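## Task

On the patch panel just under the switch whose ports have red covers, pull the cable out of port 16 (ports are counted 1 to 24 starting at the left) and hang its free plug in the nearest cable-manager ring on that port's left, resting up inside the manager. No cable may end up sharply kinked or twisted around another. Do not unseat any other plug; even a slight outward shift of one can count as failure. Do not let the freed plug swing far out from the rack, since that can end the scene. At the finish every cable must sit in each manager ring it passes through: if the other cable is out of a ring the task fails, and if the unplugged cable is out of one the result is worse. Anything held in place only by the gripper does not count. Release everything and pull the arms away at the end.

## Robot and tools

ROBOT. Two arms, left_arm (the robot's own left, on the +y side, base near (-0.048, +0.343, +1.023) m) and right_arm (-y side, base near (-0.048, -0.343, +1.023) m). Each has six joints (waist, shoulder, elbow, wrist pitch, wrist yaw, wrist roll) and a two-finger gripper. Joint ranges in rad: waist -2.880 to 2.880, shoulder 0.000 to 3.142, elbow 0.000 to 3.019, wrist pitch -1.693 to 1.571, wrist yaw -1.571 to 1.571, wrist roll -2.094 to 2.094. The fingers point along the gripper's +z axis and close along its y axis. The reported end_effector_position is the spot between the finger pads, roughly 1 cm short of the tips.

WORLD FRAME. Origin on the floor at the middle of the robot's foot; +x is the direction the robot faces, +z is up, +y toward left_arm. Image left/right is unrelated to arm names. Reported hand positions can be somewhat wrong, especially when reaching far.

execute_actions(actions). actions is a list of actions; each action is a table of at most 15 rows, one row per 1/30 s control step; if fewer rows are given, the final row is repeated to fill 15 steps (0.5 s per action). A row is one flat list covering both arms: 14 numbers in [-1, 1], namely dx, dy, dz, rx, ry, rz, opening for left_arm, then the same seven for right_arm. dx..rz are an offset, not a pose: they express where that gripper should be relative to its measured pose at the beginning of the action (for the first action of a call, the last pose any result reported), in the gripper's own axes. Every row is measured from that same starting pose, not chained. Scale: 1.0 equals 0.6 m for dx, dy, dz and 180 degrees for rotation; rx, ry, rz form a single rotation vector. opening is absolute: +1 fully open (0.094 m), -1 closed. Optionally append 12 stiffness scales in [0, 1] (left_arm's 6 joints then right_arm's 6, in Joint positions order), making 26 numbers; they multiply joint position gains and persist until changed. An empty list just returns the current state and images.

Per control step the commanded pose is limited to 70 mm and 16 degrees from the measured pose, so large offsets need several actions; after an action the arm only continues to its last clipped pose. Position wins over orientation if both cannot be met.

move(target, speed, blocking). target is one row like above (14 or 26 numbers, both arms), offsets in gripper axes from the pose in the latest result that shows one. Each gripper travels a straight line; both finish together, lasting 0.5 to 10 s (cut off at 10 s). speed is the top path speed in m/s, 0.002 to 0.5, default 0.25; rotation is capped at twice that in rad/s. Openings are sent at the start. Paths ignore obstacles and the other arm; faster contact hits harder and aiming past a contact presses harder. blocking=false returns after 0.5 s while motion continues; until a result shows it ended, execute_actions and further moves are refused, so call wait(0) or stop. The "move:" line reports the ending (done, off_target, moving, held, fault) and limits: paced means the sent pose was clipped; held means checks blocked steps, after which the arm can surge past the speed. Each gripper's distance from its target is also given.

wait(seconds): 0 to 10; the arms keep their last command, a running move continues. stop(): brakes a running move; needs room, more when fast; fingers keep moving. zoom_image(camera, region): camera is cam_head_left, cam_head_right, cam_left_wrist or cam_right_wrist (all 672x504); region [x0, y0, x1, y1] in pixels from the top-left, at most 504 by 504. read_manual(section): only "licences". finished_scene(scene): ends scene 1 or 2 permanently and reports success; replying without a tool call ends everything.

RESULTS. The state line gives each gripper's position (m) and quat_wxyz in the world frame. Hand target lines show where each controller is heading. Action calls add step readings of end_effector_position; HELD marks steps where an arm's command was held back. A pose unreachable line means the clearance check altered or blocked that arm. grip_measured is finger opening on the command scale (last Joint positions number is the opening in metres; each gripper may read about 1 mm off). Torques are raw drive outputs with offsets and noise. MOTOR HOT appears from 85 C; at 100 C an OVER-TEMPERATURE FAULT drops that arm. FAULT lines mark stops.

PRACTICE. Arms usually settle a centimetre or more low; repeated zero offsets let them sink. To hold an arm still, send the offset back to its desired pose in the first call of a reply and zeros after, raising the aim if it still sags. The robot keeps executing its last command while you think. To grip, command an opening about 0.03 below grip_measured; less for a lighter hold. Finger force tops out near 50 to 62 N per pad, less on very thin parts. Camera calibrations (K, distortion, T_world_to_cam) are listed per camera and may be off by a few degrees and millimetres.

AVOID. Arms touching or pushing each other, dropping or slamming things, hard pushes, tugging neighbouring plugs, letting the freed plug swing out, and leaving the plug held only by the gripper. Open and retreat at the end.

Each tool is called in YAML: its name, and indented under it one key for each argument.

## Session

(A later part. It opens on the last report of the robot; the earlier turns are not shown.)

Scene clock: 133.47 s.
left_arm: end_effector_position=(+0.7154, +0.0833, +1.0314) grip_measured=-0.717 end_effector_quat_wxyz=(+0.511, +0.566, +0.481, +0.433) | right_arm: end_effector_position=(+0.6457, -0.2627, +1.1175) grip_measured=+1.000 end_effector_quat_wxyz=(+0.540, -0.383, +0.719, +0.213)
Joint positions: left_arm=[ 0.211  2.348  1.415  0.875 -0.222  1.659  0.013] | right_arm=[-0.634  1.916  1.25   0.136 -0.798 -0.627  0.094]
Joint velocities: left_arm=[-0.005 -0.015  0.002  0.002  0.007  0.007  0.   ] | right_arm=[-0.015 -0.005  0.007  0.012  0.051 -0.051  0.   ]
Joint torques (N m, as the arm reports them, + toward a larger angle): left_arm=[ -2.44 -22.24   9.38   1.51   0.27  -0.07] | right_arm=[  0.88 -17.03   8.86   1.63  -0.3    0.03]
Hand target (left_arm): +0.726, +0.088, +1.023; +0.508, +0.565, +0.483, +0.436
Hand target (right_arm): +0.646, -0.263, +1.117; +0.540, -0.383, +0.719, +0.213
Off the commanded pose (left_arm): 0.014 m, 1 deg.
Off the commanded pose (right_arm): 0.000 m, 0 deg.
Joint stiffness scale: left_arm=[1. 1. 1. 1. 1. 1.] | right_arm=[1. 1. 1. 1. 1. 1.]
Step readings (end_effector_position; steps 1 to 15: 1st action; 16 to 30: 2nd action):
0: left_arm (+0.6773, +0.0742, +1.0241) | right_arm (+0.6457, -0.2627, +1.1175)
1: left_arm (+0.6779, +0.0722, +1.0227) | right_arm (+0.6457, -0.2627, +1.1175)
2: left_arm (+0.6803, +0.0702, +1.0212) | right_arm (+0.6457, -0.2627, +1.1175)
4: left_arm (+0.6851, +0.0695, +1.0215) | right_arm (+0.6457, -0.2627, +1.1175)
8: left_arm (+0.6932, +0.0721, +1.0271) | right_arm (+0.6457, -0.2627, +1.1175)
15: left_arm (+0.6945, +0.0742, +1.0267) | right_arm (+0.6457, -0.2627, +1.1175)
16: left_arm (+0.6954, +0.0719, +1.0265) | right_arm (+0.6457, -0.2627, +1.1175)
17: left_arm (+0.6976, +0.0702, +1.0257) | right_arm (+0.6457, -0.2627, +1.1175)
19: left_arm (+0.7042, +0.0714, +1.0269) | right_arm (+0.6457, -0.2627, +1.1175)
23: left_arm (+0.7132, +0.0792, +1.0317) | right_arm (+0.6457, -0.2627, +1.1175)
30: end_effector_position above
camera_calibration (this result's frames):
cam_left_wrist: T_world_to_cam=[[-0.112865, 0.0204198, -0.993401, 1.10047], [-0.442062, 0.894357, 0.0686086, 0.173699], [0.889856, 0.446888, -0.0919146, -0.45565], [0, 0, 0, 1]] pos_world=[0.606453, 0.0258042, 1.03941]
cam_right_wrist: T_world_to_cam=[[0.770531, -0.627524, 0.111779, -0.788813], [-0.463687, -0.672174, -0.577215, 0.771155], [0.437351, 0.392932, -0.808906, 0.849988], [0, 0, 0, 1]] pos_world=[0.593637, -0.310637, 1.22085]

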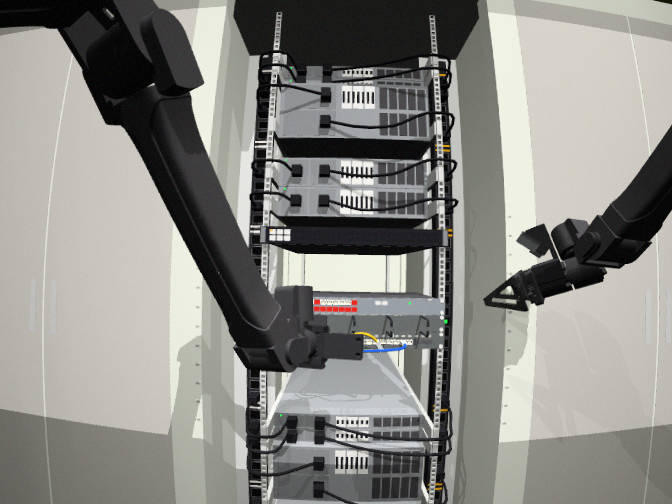

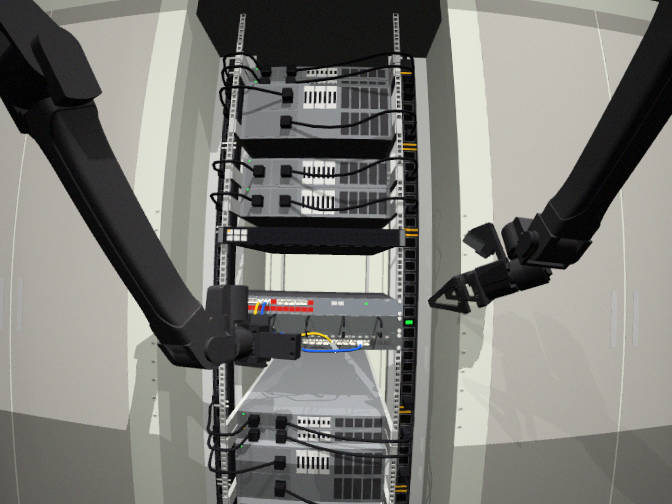

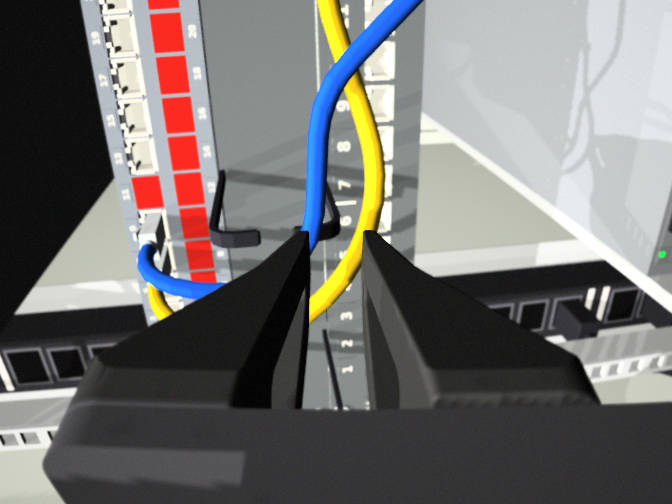

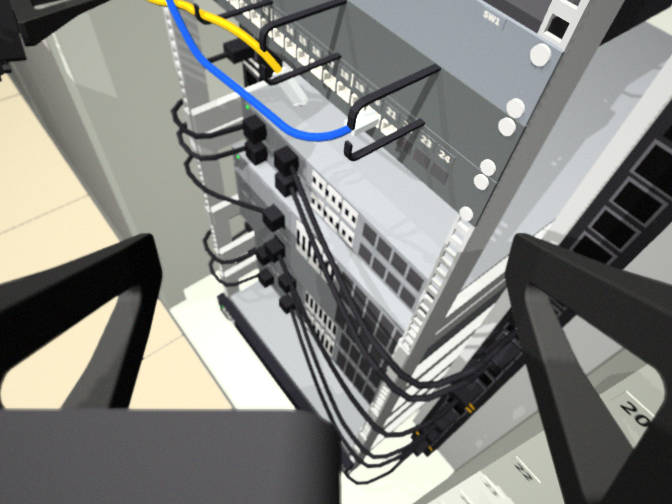

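Shift right 2 cm, up, pitch level.

execute_actions:
  actions:
    - [[-0.045,0.01,0,-0.03,0,0,-0.72,0,0,0,0,0,0,1]]
    - [[0.0,0.005,0.04,0,0,0,-0.72,0,0,0,0,0,0,1]]

Scene clock: 134.63 s.
left_arm: end_effector_position=(+0.7200, +0.0592, +1.0468) grip_measured=-0.717 end_effector_quat_wxyz=(+0.533, +0.546, +0.466, +0.448) | right_arm: end_effector_position=(+0.6457, -0.2627, +1.1175) grip_measured=+1.000 end_effector_quat_wxyz=(+0.540, -0.383, +0.719, +0.213)
Joint positions: left_arm=[ 0.179  2.376  1.464  0.928 -0.243  1.669  0.013] | right_arm=[-0.634  1.916  1.25   0.136 -0.798 -0.627  0.094]
Joint velocities: left_arm=[ 0.005  0.005  0.002 -0.002  0.022 -0.022  0.001] | right_arm=[-0.015 -0.005  0.022 -0.007 -0.066  0.022  0.   ]
Joint torques (N m, as the arm reports them, + toward a larger angle): left_arm=[ -2.63 -23.11   9.36   1.57   0.27  -0.11] | right_arm=[  0.91 -17.08   8.86   1.63  -0.29   0.03]
Hand target (left_arm): +0.729, +0.062, +1.041; +0.532, +0.545, +0.467, +0.450
Hand target (right_arm): +0.646, -0.263, +1.117; +0.540, -0.383, +0.719, +0.213
Off the commanded pose (left_arm): 0.012 m, 0 deg.
Off the commanded pose (right_arm): 0.000 m, 0 deg.
Joint stiffness scale: left_arm=[1. 1. 1. 1. 1. 1.] | right_arm=[1. 1. 1. 1. 1. 1.]
Step readings (end_effector_position; steps 1 to 15: 1st action; 16 to 30: 2nd action):
0: left_arm (+0.7154, +0.0833, +1.0314) | right_arm (+0.6457, -0.2627, +1.1175)
1: left_arm (+0.7156, +0.0848, +1.0337) | right_arm (+0.6457, -0.2627, +1.1175)
2: left_arm (+0.7155, +0.0858, +1.0377) | right_arm (+0.6457, -0.2627, +1.1175)
4: left_arm (+0.7140, +0.0832, +1.0421) | right_arm (+0.6457, -0.2627, +1.1175)
8: left_arm (+0.7095, +0.0727, +1.0413) | right_arm (+0.6457, -0.2627, +1.1175)
15: left_arm (+0.7063, +0.0654, +1.0386) | right_arm (+0.6457, -0.2627, +1.1175)
16: left_arm (+0.7073, +0.0645, +1.0387) | right_arm (+0.6457, -0.2627, +1.1175)
17: left_arm (+0.7095, +0.0631, +1.0379) | right_arm (+0.6457, -0.2627, +1.1175)
19: left_arm (+0.7143, +0.0609, +1.0401) | right_arm (+0.6457, -0.2627, +1.1175)
23: left_arm (+0.7197, +0.0593, +1.0469) | right_arm (+0.6457, -0.2627, +1.1175)
30: end_effector_position above
camera_calibration (this result's frames):
cam_left_wrist: T_world_to_cam=[[-0.0433172, 0.00297249, -0.999057, 1.0737], [-0.442584, 0.896461, 0.0218569, 0.245453], [0.89568, 0.443113, -0.0375166, -0.508485], [0, 0, 0, 1]] pos_world=[0.610583, 0.00208587, 1.04824]
cam_right_wrist: T_world_to_cam=[[0.770531, -0.627524, 0.111779, -0.788813], [-0.463687, -0.672174, -0.577215, 0.771155], [0.437351, 0.392932, -0.808906, 0.849988], [0, 0, 0, 1]] pos_world=[0.593637, -0.310637, 1.22085]

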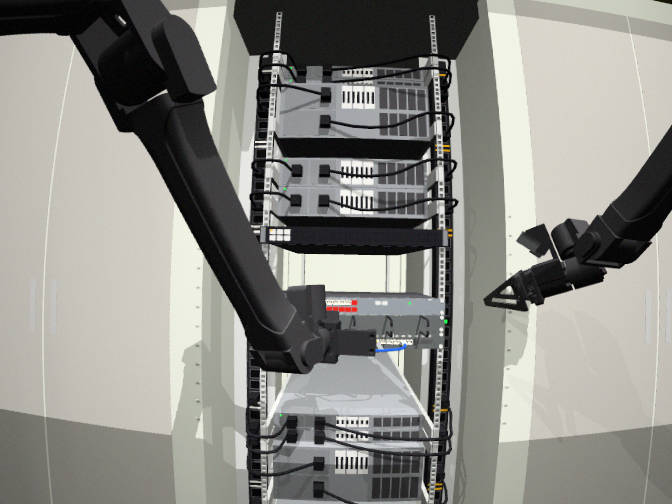

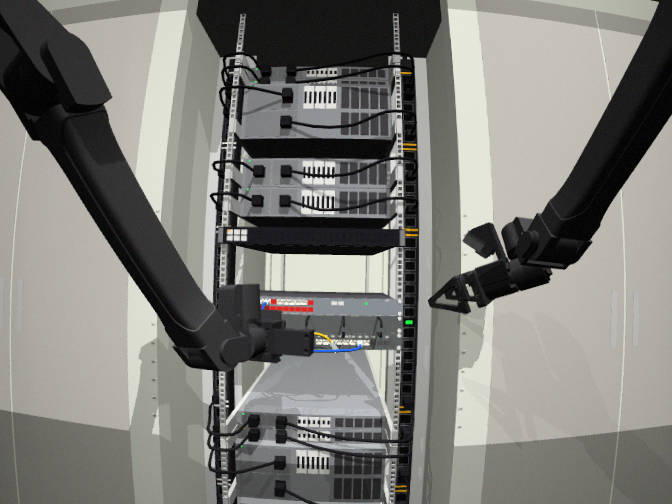

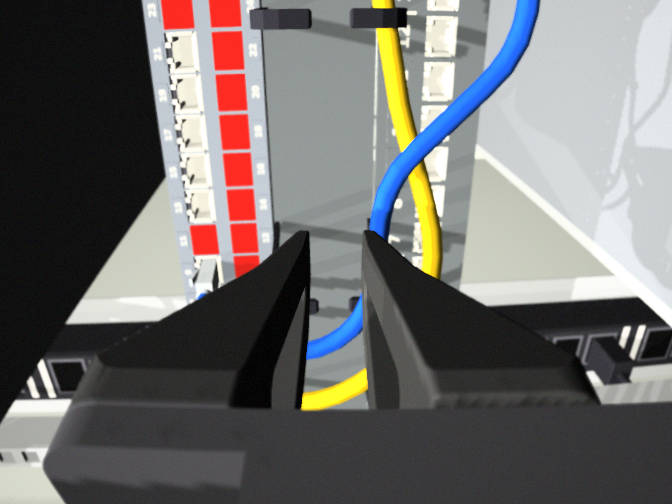

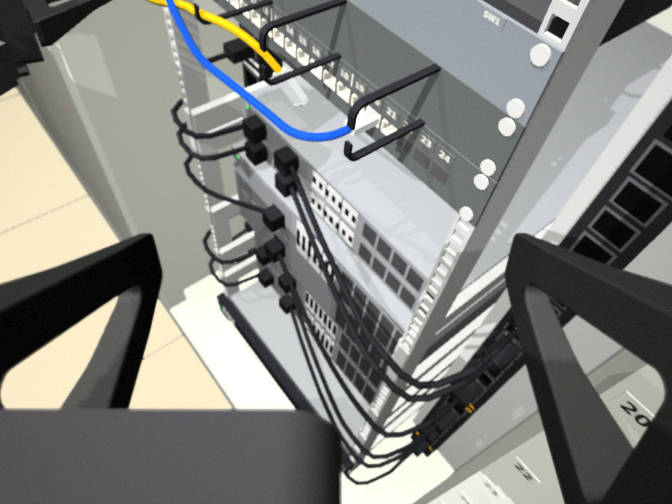

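execute_actions:
  actions:
    - [[0.03,-0.04,0.01,0,0,0,-0.72,0,0,0,0,0,0,1]]
    - [[0.03,-0.015,0.035,0,0,0,-0.72,0,0,0,0,0,0,1]]

Scene clock: 135.90 s.
left_arm: end_effector_position=(+0.7321, +0.0753, +1.0301) grip_measured=-0.717 end_effector_quat_wxyz=(+0.537, +0.554, +0.460, +0.440) | right_arm: end_effector_position=(+0.6457, -0.2627, +1.1175) grip_measured=+1.000 end_effector_quat_wxyz=(+0.540, -0.383, +0.719, +0.213)
Joint positions: left_arm=[ 0.217  2.41   1.49   0.927 -0.182  1.669  0.013] | right_arm=[-0.634  1.916  1.25   0.136 -0.798 -0.627  0.094]
Joint velocities: left_arm=[-0.005  0.005 -0.007 -0.002 -0.037  0.007  0.001] | right_arm=[-0.015  0.005 -0.007  0.017 -0.051 -0.007  0.   ]
Joint torques (N m, as the arm reports them, + toward a larger angle): left_arm=[ -2.41 -22.4    9.87   1.71   0.31  -0.12] | right_arm=[  0.93 -17.11   8.86   1.63  -0.29   0.03]
Hand target (left_arm): +0.743, +0.082, +1.021; +0.534, +0.551, +0.463, +0.444
Hand target (right_arm): +0.646, -0.263, +1.117; +0.540, -0.383, +0.719, +0.213
Off the commanded pose (left_arm): 0.016 m, 1 deg.
Off the commanded pose (right_arm): 0.000 m, 0 deg.
Joint stiffness scale: left_arm=[1. 1. 1. 1. 1. 1.] | right_arm=[1. 1. 1. 1. 1. 1.]
Step readings (end_effector_position; steps 1 to 15: 1st action; 16 to 30: 2nd action):
0: left_arm (+0.7200, +0.0592, +1.0468) | right_arm (+0.6457, -0.2627, +1.1175)
1: left_arm (+0.7198, +0.0578, +1.0468) | right_arm (+0.6457, -0.2627, +1.1175)
2: left_arm (+0.7196, +0.0567, +1.0472) | right_arm (+0.6457, -0.2627, +1.1175)
4: left_arm (+0.7198, +0.0582, +1.0452) | right_arm (+0.6457, -0.2627, +1.1175)
8: left_arm (+0.7208, +0.0639, +1.0369) | right_arm (+0.6457, -0.2627, +1.1175)
15: left_arm (+0.7211, +0.0671, +1.0314) | right_arm (+0.6457, -0.2627, +1.1175)
16: left_arm (+0.7215, +0.0652, +1.0316) | right_arm (+0.6457, -0.2627, +1.1175)
17: left_arm (+0.7226, +0.0636, +1.0315) | right_arm (+0.6457, -0.2627, +1.1175)
19: left_arm (+0.7261, +0.0650, +1.0317) | right_arm (+0.6457, -0.2627, +1.1175)
23: left_arm (+0.7304, +0.0717, +1.0310) | right_arm (+0.6457, -0.2627, +1.1175)
30: end_effector_position above
camera_calibration (this result's frames):
cam_left_wrist: T_world_to_cam=[[-0.0481436, 0.00627852, -0.998821, 1.06045], [-0.420814, 0.906775, 0.0259834, 0.215804], [0.905868, 0.421569, -0.0410133, -0.529362], [0, 0, 0, 1]] pos_world=[0.621399, 0.0208188, 1.03188]
cam_right_wrist: T_world_to_cam=[[0.770531, -0.627524, 0.111779, -0.788813], [-0.463687, -0.672174, -0.577215, 0.771155], [0.437351, 0.392932, -0.808906, 0.849988], [0, 0, 0, 1]] pos_world=[0.593637, -0.310637, 1.22085]

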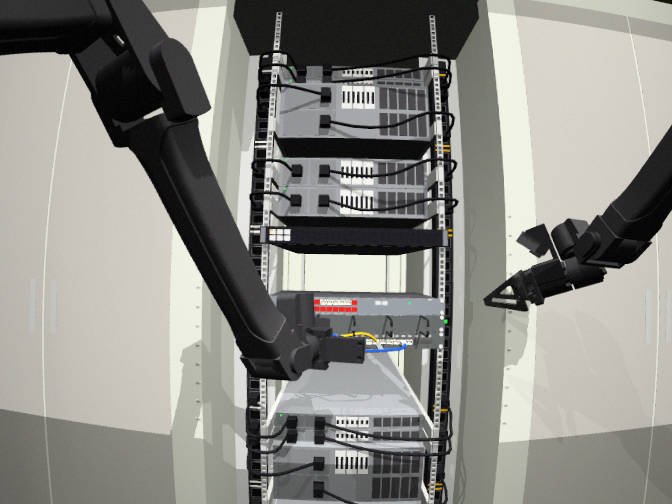

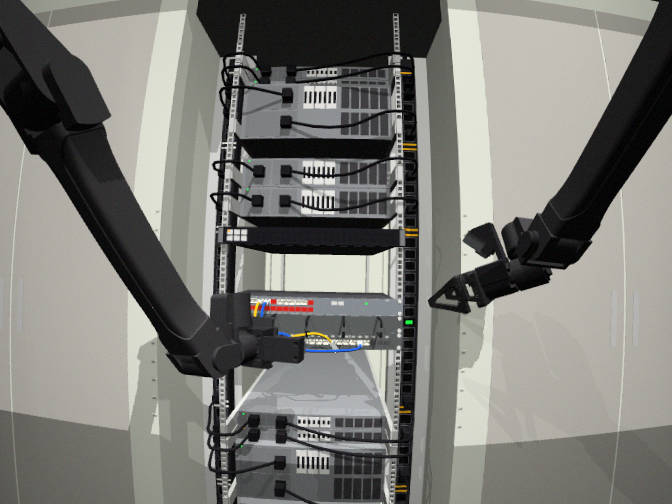

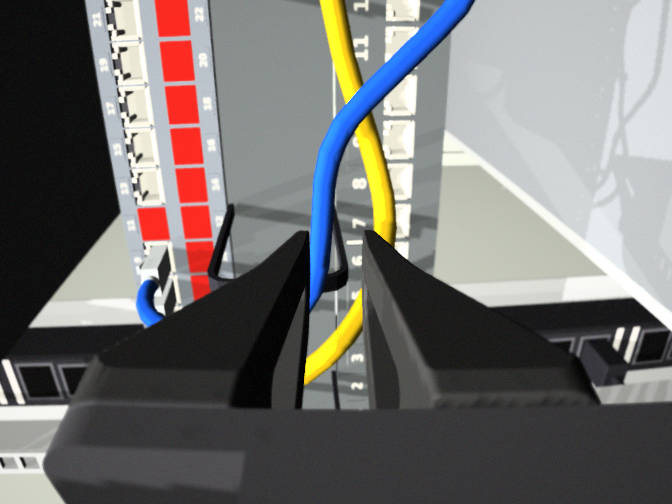

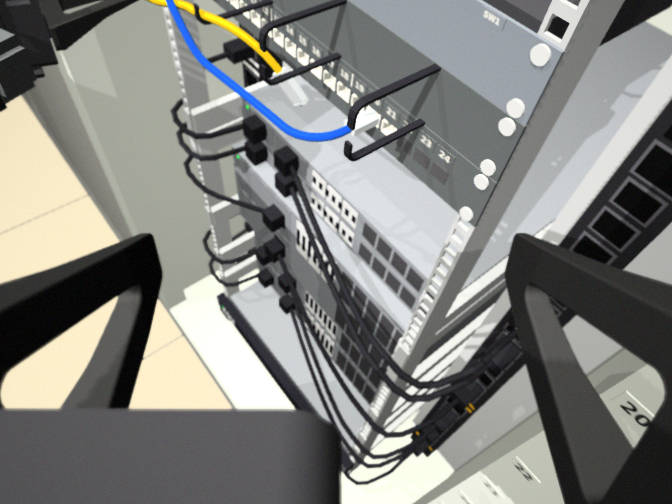

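execute_actions:
  actions:
    - [[0.01,0.005,0.045,0,0,0,-0.72,0,0,0,0,0,0,1]]
    - [[0.01,0,0.02,0,0,0,-0.93,0,0,0,0,0,0,1]]

Scene clock: 137.17 s.
left_arm: end_effector_position=(+0.7469, +0.0663, +1.0353) grip_measured=-0.915 end_effector_quat_wxyz=(+0.537, +0.563, +0.456, +0.432) | right_arm: end_effector_position=(+0.6457, -0.2627, +1.1175) grip_measured=+1.000 end_effector_quat_wxyz=(+0.540, -0.383, +0.719, +0.213)
Joint positions: left_arm=[ 0.217  2.418  1.547  0.862 -0.16   1.669  0.004] | right_arm=[-0.634  1.916  1.25   0.136 -0.798 -0.627  0.094]
Joint velocities: left_arm=[ 0.005 -0.015  0.007 -0.002 -0.066 -0.007 -0.001] | right_arm=[-0.024  0.005  0.007  0.002  0.007 -0.022  0.   ]
Joint torques (N m, as the arm reports them, + toward a larger angle): left_arm=[ -2.8  -24.71  10.1    1.45   0.34  -0.1 ] | right_arm=[  0.92 -17.13   8.84   1.64  -0.29   0.03]
Hand target (left_arm): +0.759, +0.072, +1.038; +0.539, +0.557, +0.456, +0.436
Hand target (right_arm): +0.646, -0.263, +1.117; +0.540, -0.383, +0.719, +0.213
Off the commanded pose (left_arm): 0.015 m, 1 deg.
Off the commanded pose (right_arm): 0.000 m, 0 deg.
Joint stiffness scale: left_arm=[1. 1. 1. 1. 1. 1.] | right_arm=[1. 1. 1. 1. 1. 1.]
Step readings (end_effector_position; steps 1 to 15: 1st action; 16 to 30: 2nd action):
0: left_arm (+0.7320, +0.0752, +1.0294) | right_arm (+0.6457, -0.2627, +1.1175)
1: left_arm (+0.7330, +0.0737, +1.0294) | right_arm (+0.6457, -0.2627, +1.1175)
2: left_arm (+0.7355, +0.0719, +1.0287) | right_arm (+0.6457, -0.2627, +1.1175)
4: left_arm (+0.7411, +0.0695, +1.0308) | right_arm (+0.6457, -0.2627, +1.1175)
8: left_arm (+0.7471, +0.0680, +1.0386) | right_arm (+0.6457, -0.2627, +1.1175)
15: left_arm (+0.7474, +0.0679, +1.0381) | right_arm (+0.6457, -0.2627, +1.1175)
16: left_arm (+0.7472, +0.0672, +1.0376) | right_arm (+0.6457, -0.2627, +1.1175)
17: left_arm (+0.7471, +0.0666, +1.0365) | right_arm (+0.6457, -0.2627, +1.1175)
19: left_arm (+0.7469, +0.0663, +1.0355) | right_arm (+0.6457, -0.2627, +1.1175)
23: left_arm (+0.7469, +0.0663, +1.0353) | right_arm (+0.6457, -0.2627, +1.1175)
30: end_effector_position above
camera_calibration (this result's frames):
cam_left_wrist: T_world_to_cam=[[-0.0604383, 0.0117891, -0.998102, 1.07456], [-0.399529, 0.916052, 0.0350127, 0.204181], [0.914726, 0.400887, -0.0506545, -0.533999], [0, 0, 0, 1]] pos_world=[0.634984, 0.014365, 1.03832]
cam_right_wrist: T_world_to_cam=[[0.770531, -0.627524, 0.111779, -0.788813], [-0.463687, -0.672174, -0.577215, 0.771155], [0.437351, 0.392932, -0.808906, 0.849988], [0, 0, 0, 1]] pos_world=[0.593637, -0.310637, 1.22085]

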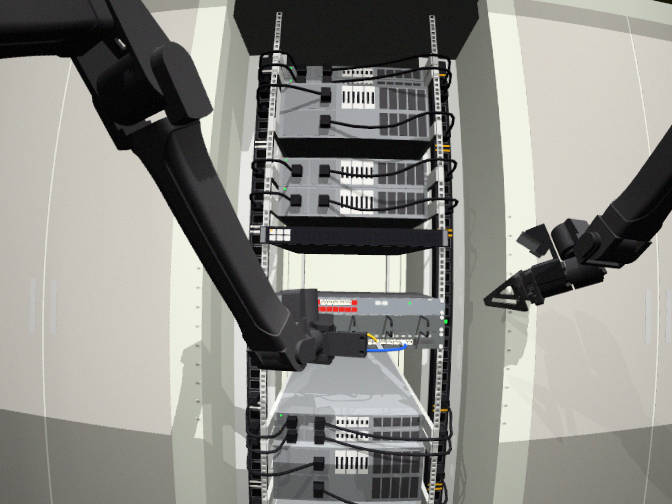

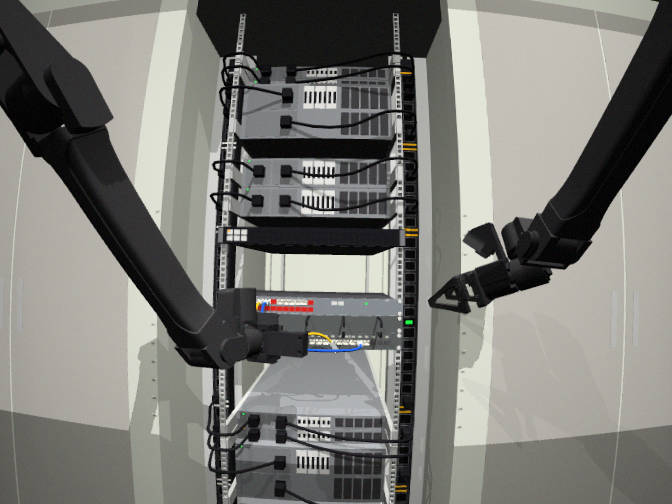

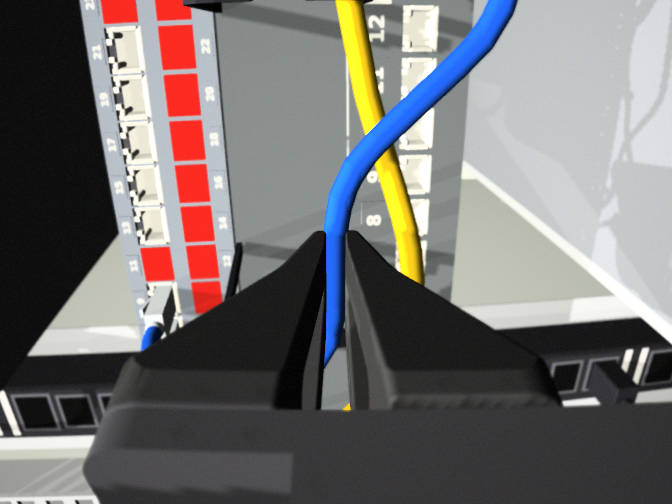

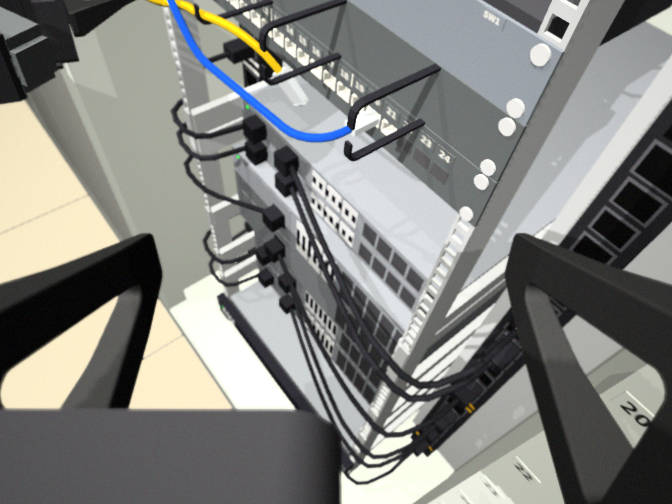

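Gripped at tips. Lift and push.

execute_actions:
  actions:
    - [[0.015,0.03,0.01,0,0,0,-0.94,0,0,0,0,0,0,1]]
    - [[0.015,-0.005,0.04,0,0,0,-0.94,0,0,0,0,0,0,1]]

Scene clock: 138.47 s.
left_arm: end_effector_position=(+0.7576, +0.0616, +1.0381) grip_measured=-0.921 end_effector_quat_wxyz=(+0.534, +0.575, +0.454, +0.421) | right_arm: end_effector_position=(+0.6457, -0.2627, +1.1175) grip_measured=+1.000 end_effector_quat_wxyz=(+0.540, -0.383, +0.719, +0.213)
Joint positions: left_arm=[ 0.221  2.418  1.586  0.796 -0.137  1.669  0.004] | right_arm=[-0.634  1.916  1.25   0.136 -0.798 -0.627  0.094]
Joint velocities: left_arm=[-0.005  0.005 -0.002  0.012  0.051 -0.007  0.   ] | right_arm=[-0.015 -0.005  0.007  0.012  0.066  0.007  0.   ]
Joint torques (N m, as the arm reports them, + toward a larger angle): left_arm=[ -2.36 -23.88  11.05   1.53   0.33  -0.11] | right_arm=[  0.92 -17.14   8.87   1.65  -0.3    0.03]
Hand target (left_arm): +0.772, +0.069, +1.035; +0.535, +0.570, +0.456, +0.426
Hand target (right_arm): +0.646, -0.263, +1.117; +0.540, -0.383, +0.719, +0.213
Off the commanded pose (left_arm): 0.017 m, 1 deg.
Off the commanded pose (right_arm): 0.000 m, 0 deg.
Joint stiffness scale: left_arm=[1. 1. 1. 1. 1. 1.] | right_arm=[1. 1. 1. 1. 1. 1.]
Step readings (end_effector_position; steps 1 to 15: 1st action; 16 to 30: 2nd action):
0: left_arm (+0.7469, +0.0663, +1.0353) | right_arm (+0.6457, -0.2627, +1.1175)
1: left_arm (+0.7469, +0.0657, +1.0354) | right_arm (+0.6457, -0.2627, +1.1175)
2: left_arm (+0.7470, +0.0653, +1.0350) | right_arm (+0.6457, -0.2627, +1.1175)
4: left_arm (+0.7475, +0.0650, +1.0370) | right_arm (+0.6457, -0.2627, +1.1175)
8: left_arm (+0.7481, +0.0648, +1.0402) | right_arm (+0.6457, -0.2627, +1.1175)
15: left_arm (+0.7481, +0.0648, +1.0401) | right_arm (+0.6457, -0.2627, +1.1175)
16: left_arm (+0.7488, +0.0638, +1.0397) | right_arm (+0.6457, -0.2627, +1.1175)
17: left_arm (+0.7506, +0.0628, +1.0392) | right_arm (+0.6457, -0.2627, +1.1175)
19: left_arm (+0.7544, +0.0616, +1.0404) | right_arm (+0.6457, -0.2627, +1.1175)
23: left_arm (+0.7575, +0.0605, +1.0406) | right_arm (+0.6457, -0.2627, +1.1175)
30: end_effector_position above
camera_calibration (this result's frames):
cam_left_wrist: T_world_to_cam=[[-0.0841771, 0.0216234, -0.996216, 1.09344], [-0.377557, 0.924527, 0.0519697, 0.177802], [0.922152, 0.380503, -0.0696599, -0.526385], [0, 0, 0, 1]] pos_world=[0.64458, 0.0122646, 1.0434]
cam_right_wrist: T_world_to_cam=[[0.770531, -0.627524, 0.111779, -0.788813], [-0.463687, -0.672174, -0.577215, 0.771155], [0.437351, 0.392932, -0.808906, 0.849988], [0, 0, 0, 1]] pos_world=[0.593637, -0.310637, 1.22085]

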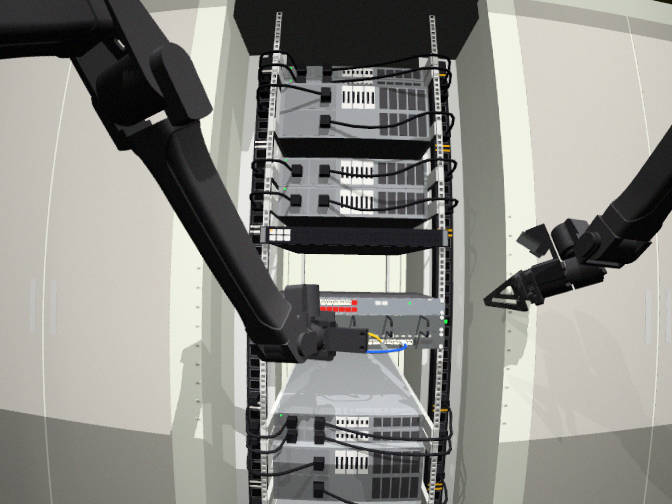

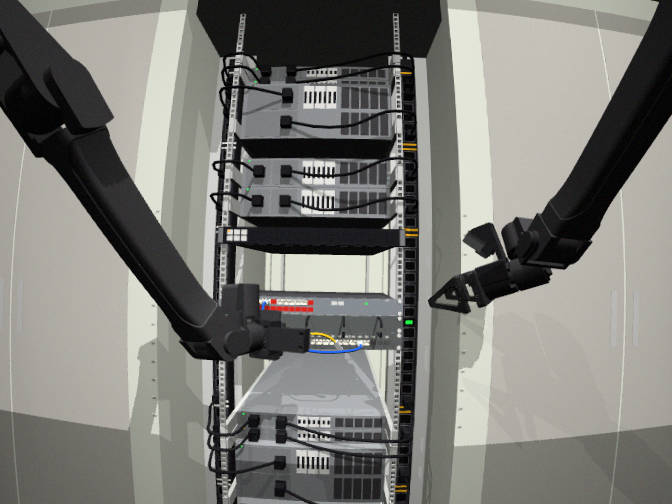

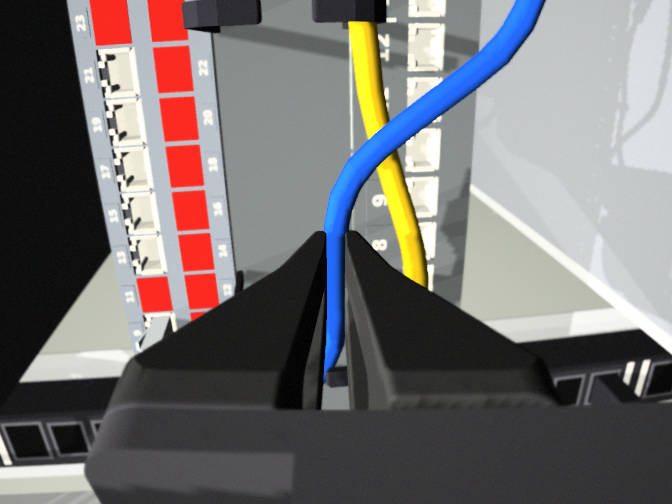

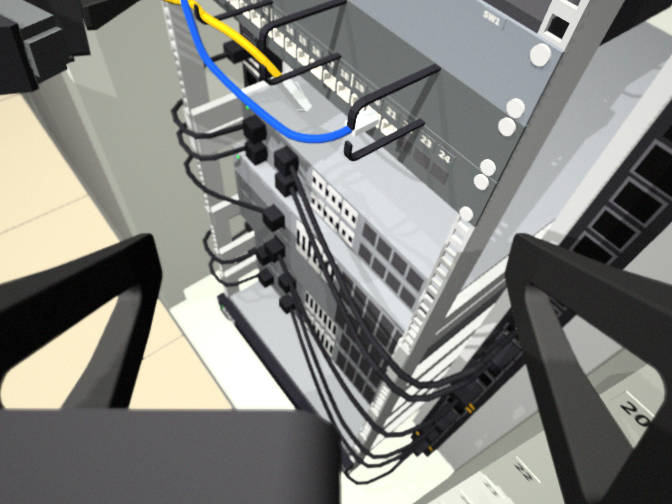

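Passing over the lip.

execute_actions:
  actions:
    - [[0.03,0.03,0.04,-0.015,0,0,-0.94,0,0,0,0,0,0,1]]
    - [[0.03,0.005,0.05,0,0,0,-0.94,0,0,0,0,0,0,1]]

Scene clock: 139.87 s.
left_arm: end_effector_position=(+0.7750, +0.0572, +1.0425) grip_measured=-0.921 end_effector_quat_wxyz=(+0.543, +0.588, +0.442, +0.405) | right_arm: end_effector_position=(+0.6457, -0.2627, +1.1175) grip_measured=+1.000 end_effector_quat_wxyz=(+0.540, -0.383, +0.719, +0.213)
Joint positions: left_arm=[ 0.235  2.434  1.652  0.733 -0.074  1.669  0.004] | right_arm=[-0.634  1.916  1.25   0.136 -0.798 -0.627  0.094]
Joint velocities: left_arm=[-0.015 -0.015  0.007  0.007 -0.037  0.007  0.   ] | right_arm=[ 0.005 -0.015 -0.012 -0.017 -0.022 -0.037  0.   ]
Joint torques (N m, as the arm reports them, + toward a larger angle): left_arm=[ -1.66 -24.45  12.62   1.46   0.17  -0.09] | right_arm=[  0.87 -17.09   8.87   1.61  -0.29   0.03]
Hand target (left_arm): +0.796, +0.073, +1.044; +0.543, +0.577, +0.446, +0.417
Hand target (right_arm): +0.646, -0.263, +1.117; +0.540, -0.383, +0.719, +0.213
Off the commanded pose (left_arm): 0.028 m, 2 deg.
Off the commanded pose (right_arm): 0.000 m, 0 deg.
Joint stiffness scale: left_arm=[1. 1. 1. 1. 1. 1.] | right_arm=[1. 1. 1. 1. 1. 1.]
Step readings (end_effector_position; steps 1 to 15: 1st action; 16 to 30: 2nd action):
0: left_arm (+0.7576, +0.0616, +1.0381) | right_arm (+0.6457, -0.2627, +1.1175)
1: left_arm (+0.7582, +0.0603, +1.0395) | right_arm (+0.6457, -0.2627, +1.1175)
2: left_arm (+0.7593, +0.0592, +1.0406) | right_arm (+0.6457, -0.2627, +1.1175)
4: left_arm (+0.7627, +0.0603, +1.0439) | right_arm (+0.6457, -0.2627, +1.1175)
8: left_arm (+0.7647, +0.0617, +1.0441) | right_arm (+0.6457, -0.2627, +1.1175)
15: left_arm (+0.7647, +0.0619, +1.0425) | right_arm (+0.6457, -0.2627, +1.1175)
16: left_arm (+0.7656, +0.0601, +1.0418) | right_arm (+0.6457, -0.2627, +1.1175)
17: left_arm (+0.7681, +0.0587, +1.0406) | right_arm (+0.6457, -0.2627, +1.1175)
19: left_arm (+0.7730, +0.0578, +1.0411) | right_arm (+0.6457, -0.2627, +1.1175)
23: left_arm (+0.7751, +0.0572, +1.0426) | right_arm (+0.6457, -0.2627, +1.1175)
30: end_effector_position above
camera_calibration (this result's frames):
cam_left_wrist: T_world_to_cam=[[-0.0904511, 0.024585, -0.995597, 1.10347], [-0.331136, 0.942074, 0.0533474, 0.149868], [0.939238, 0.334504, -0.0770706, -0.543381], [0, 0, 0, 1]] pos_world=[0.659801, 0.0134477, 1.04874]
cam_right_wrist: T_world_to_cam=[[0.770531, -0.627524, 0.111779, -0.788813], [-0.463687, -0.672174, -0.577215, 0.771155], [0.437351, 0.392932, -0.808906, 0.849988], [0, 0, 0, 1]] pos_world=[0.593637, -0.310637, 1.22085]

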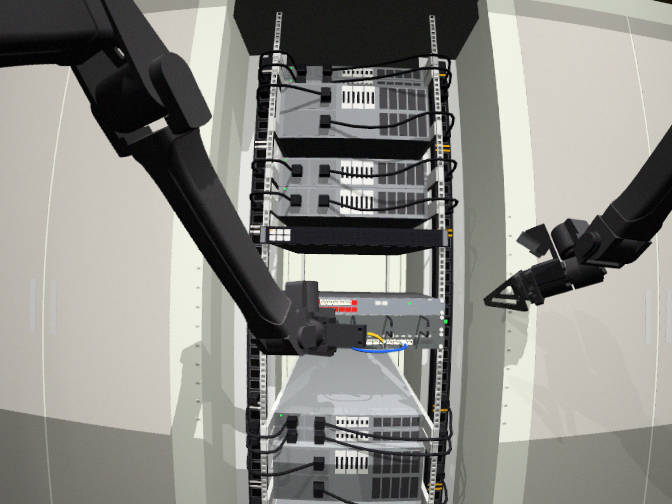

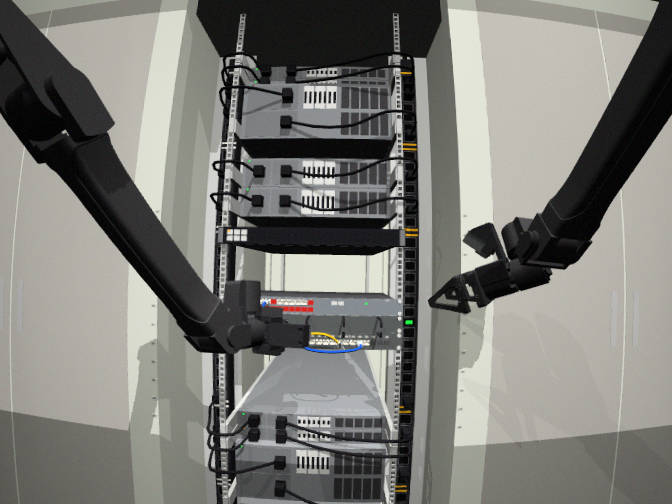

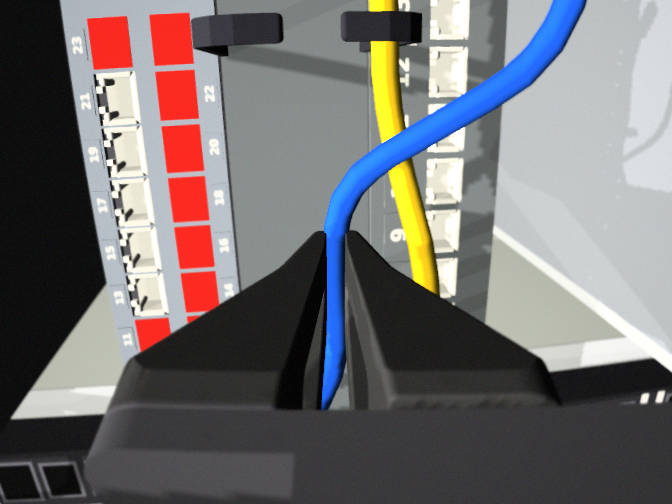

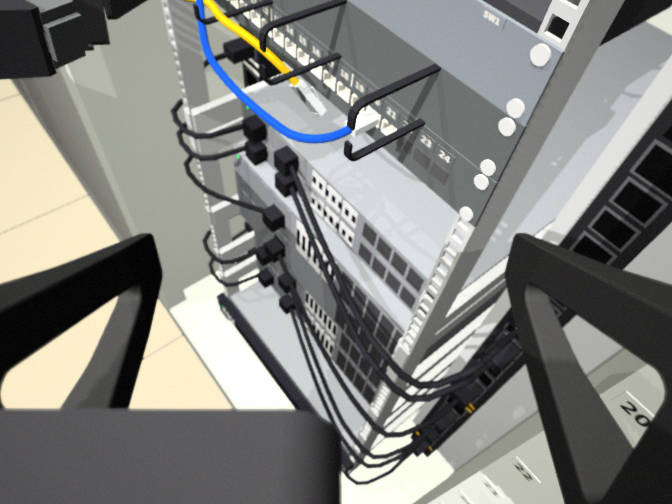

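Lower behind the lip, release, back out to yellow height.

execute_actions:
  actions:
    - [[0.03,-0.04,0.02,0,0,0,-0.94,0,0,0,0,0,0,1]]
    - [[0.02,0,0,0,0,0,-0.75,0,0,0,0,0,0,1]]
    - [[0.0,0.0,-0.08,0,0.03,0,-0.75,0,0,0,0,0,0,1]]
    - [[0,0,-0.07,-0.02,0.02,0,-0.72,0,0,0,0,0,0,1]]

Scene clock: 142.10 s.
left_arm: end_effector_position=(+0.6955, +0.0954, +1.0340) grip_measured=-0.723 end_effector_quat_wxyz=(+0.523, +0.547, +0.473, +0.451) | right_arm: end_effector_position=(+0.6457, -0.2627, +1.1175) grip_measured=+1.000 end_effector_quat_wxyz=(+0.540, -0.383, +0.719, +0.213)
Joint positions: left_arm=[ 0.214  2.34   1.34   1.004 -0.23   1.671  0.013] | right_arm=[-0.634  1.916  1.25   0.136 -0.798 -0.627  0.094]
Joint velocities: left_arm=[-0.024  0.005 -0.022  0.002  0.051 -0.007 -0.   ] | right_arm=[-0.015  0.005  0.002 -0.002 -0.081  0.022  0.   ]
Joint torques (N m, as the arm reports them, + toward a larger angle): left_arm=[ -4.82 -24.06   5.72   2.55   0.08  -0.01] | right_arm=[  0.89 -17.03   8.86   1.62  -0.3    0.03]
Hand target (left_arm): +0.692, +0.085, +1.040; +0.529, +0.547, +0.464, +0.454
Hand target (right_arm): +0.646, -0.263, +1.117; +0.540, -0.383, +0.719, +0.213
Off the commanded pose (left_arm): 0.012 m, 1 deg.
Off the commanded pose (right_arm): 0.000 m, 0 deg.
Joint stiffness scale: left_arm=[1. 1. 1. 1. 1. 1.] | right_arm=[1. 1. 1. 1. 1. 1.]
Step readings (end_effector_position; steps 1 to 15: 1st action; 16 to 30: 2nd action; 31 to 45: 3rd action; 46 to 60: 4th action):
0: left_arm (+0.7750, +0.0572, +1.0425) | right_arm (+0.6457, -0.2627, +1.1175)
1: left_arm (+0.7745, +0.0557, +1.0416) | right_arm (+0.6457, -0.2627, +1.1175)
2: left_arm (+0.7744, +0.0556, +1.0409) | right_arm (+0.6457, -0.2627, +1.1175)
4: left_arm (+0.7743, +0.0558, +1.0404) | right_arm (+0.6457, -0.2627, +1.1175)
8: left_arm (+0.7743, +0.0557, +1.0405) | right_arm (+0.6457, -0.2627, +1.1175)
15: left_arm (+0.7743, +0.0557, +1.0405) | right_arm (+0.6457, -0.2627, +1.1175)
16: left_arm (+0.7740, +0.0545, +1.0413) | right_arm (+0.6457, -0.2627, +1.1175)
17: left_arm (+0.7737, +0.0537, +1.0414) | right_arm (+0.6457, -0.2627, +1.1175)
19: left_arm (+0.7736, +0.0533, +1.0414) | right_arm (+0.6457, -0.2627, +1.1175)
23: left_arm (+0.7736, +0.0533, +1.0414) | right_arm (+0.6457, -0.2627, +1.1175)
30: left_arm (+0.7736, +0.0533, +1.0414) | right_arm (+0.6457, -0.2627, +1.1175)
31: left_arm (+0.7707, +0.0611, +1.0396) | right_arm (+0.6457, -0.2627, +1.1175)
32: left_arm (+0.7617, +0.0696, +1.0397) | right_arm (+0.6457, -0.2627, +1.1175)
34: left_arm (+0.7430, +0.0769, +1.0356) | right_arm (+0.6457, -0.2627, +1.1175)
38: left_arm (+0.7325, +0.0768, +1.0343) | right_arm (+0.6457, -0.2627, +1.1175)
45: left_arm (+0.7325, +0.0764, +1.0357) | right_arm (+0.6457, -0.2627, +1.1175)
46: left_arm (+0.7293, +0.0824, +1.0355) | right_arm (+0.6457, -0.2627, +1.1175)
47: left_arm (+0.7220, +0.0898, +1.0394) | right_arm (+0.6457, -0.2627, +1.1175)
49: left_arm (+0.7065, +0.0971, +1.0377) | right_arm (+0.6457, -0.2627, +1.1175)
53: left_arm (+0.6964, +0.0983, +1.0319) | right_arm (+0.6457, -0.2627, +1.1175)
60: end_effector_position above
camera_calibration (this result's frames):
cam_left_wrist: T_world_to_cam=[[-0.0562523, 0.00990854, -0.998367, 1.06736], [-0.45956, 0.887469, 0.0347015, 0.201771], [0.886364, 0.460762, -0.0453686, -0.490153], [0, 0, 0, 1]] pos_world=[0.587221, 0.0362029, 1.03638]
cam_right_wrist: T_world_to_cam=[[0.770531, -0.627524, 0.111779, -0.788813], [-0.463687, -0.672174, -0.577215, 0.771155], [0.437351, 0.392932, -0.808906, 0.849988], [0, 0, 0, 1]] pos_world=[0.593637, -0.310637, 1.22085]

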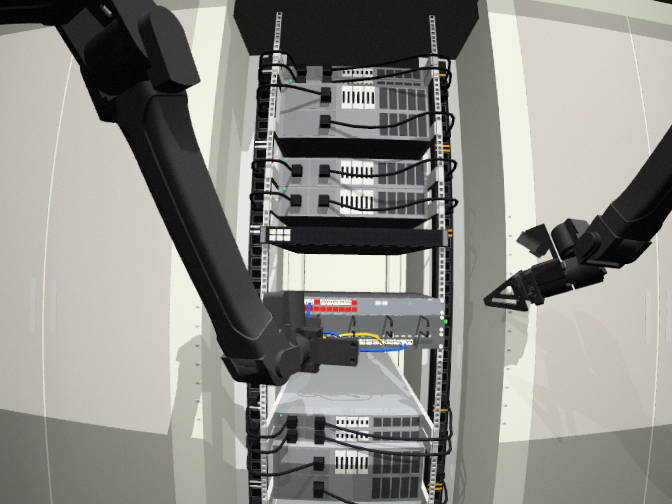

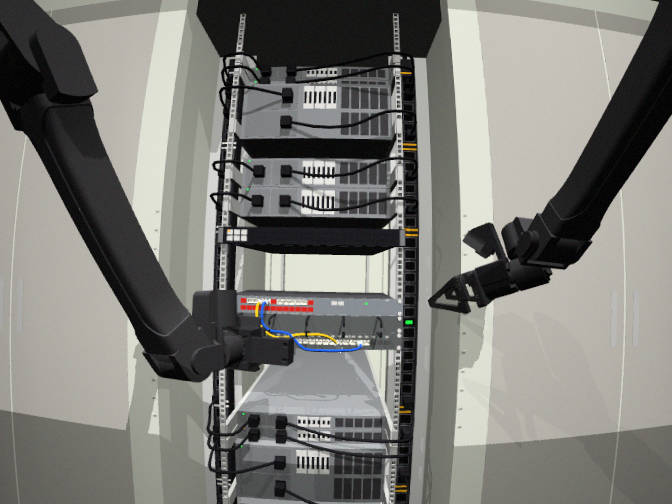

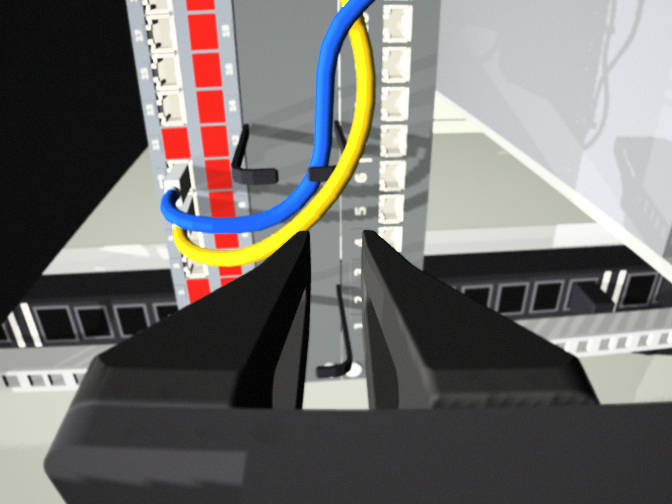

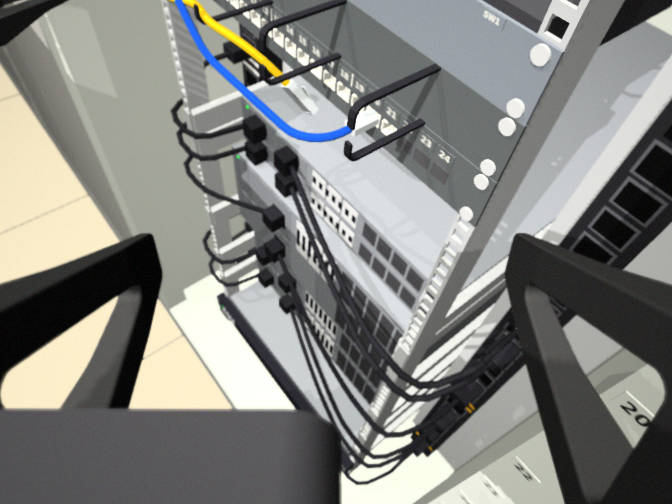

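execute_actions:
  actions: []

zoom_image:
  camera: "cam_head_left"
  region: [250,270,410,390]

Scene clock: 143.13 s.
left_arm: end_effector_position=(+0.6955, +0.0954, +1.0341) grip_measured=-0.723 end_effector_quat_wxyz=(+0.523, +0.547, +0.473, +0.451) | right_arm: end_effector_position=(+0.6457, -0.2627, +1.1175) grip_measured=+1.000 end_effector_quat_wxyz=(+0.540, -0.383, +0.719, +0.213)
Joint positions: left_arm=[ 0.214  2.34   1.34   1.004 -0.23   1.671  0.013] | right_arm=[-0.634  1.916  1.25   0.136 -0.798 -0.627  0.094]
Joint velocities: left_arm=[-0.005  0.015  0.017  0.007 -0.037 -0.037  0.   ] | right_arm=[-0.005  0.005 -0.007  0.007  0.007  0.051  0.   ]
Joint torques (N m, as the arm reports them, + toward a larger angle): left_arm=[ -4.81 -24.38   5.72   2.56   0.08  -0.01] | right_arm=[  0.98 -17.13   8.87   1.63  -0.29   0.03]
Hand target (left_arm): +0.692, +0.085, +1.040; +0.529, +0.547, +0.464, +0.454
Hand target (right_arm): +0.646, -0.263, +1.117; +0.540, -0.383, +0.719, +0.213
Off the commanded pose (left_arm): 0.012 m, 1 deg.
Off the commanded pose (right_arm): 0.000 m, 0 deg.
Joint stiffness scale: left_arm=[1. 1. 1. 1. 1. 1.] | right_arm=[1. 1. 1. 1. 1. 1.]
camera_calibration (this result's frames):
cam_left_wrist: T_world_to_cam=[[-0.0559002, 0.00976828, -0.998389, 1.06724], [-0.459609, 0.887454, 0.0344166, 0.202092], [0.88636, 0.460792, -0.0451192, -0.490417], [0, 0, 0, 1]] pos_world=[0.587229, 0.0362073, 1.03644]
cam_right_wrist: T_world_to_cam=[[0.770531, -0.627524, 0.111779, -0.788813], [-0.463687, -0.672174, -0.577215, 0.771155], [0.437351, 0.392932, -0.808906, 0.849988], [0, 0, 0, 1]] pos_world=[0.593637, -0.310637, 1.22085]

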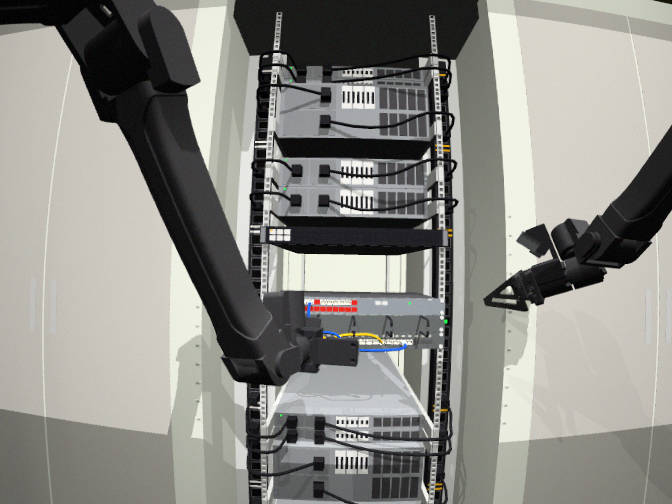

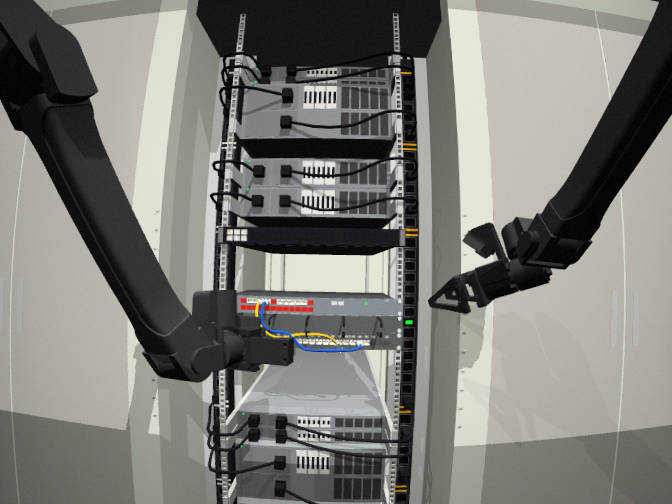

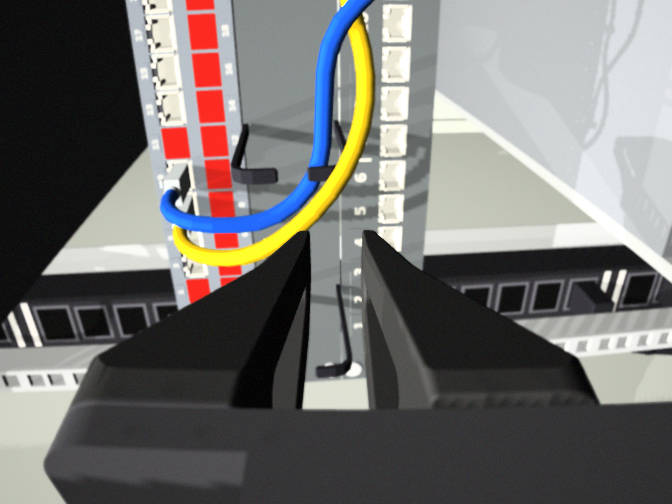

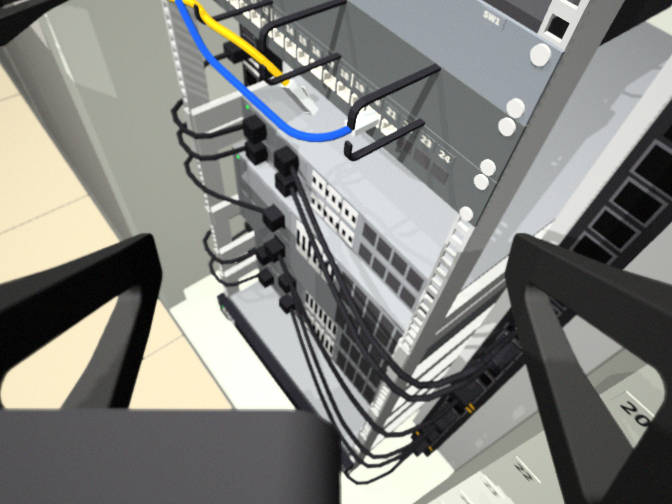

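Region (250, 270, 410, 390) of cam_head_left's 672x504 image, scaled by 3.150, with more detail than that image has; it fills the top 378 rows of this view, and the rest is white.

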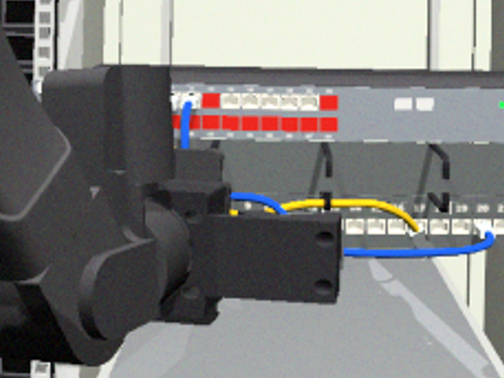

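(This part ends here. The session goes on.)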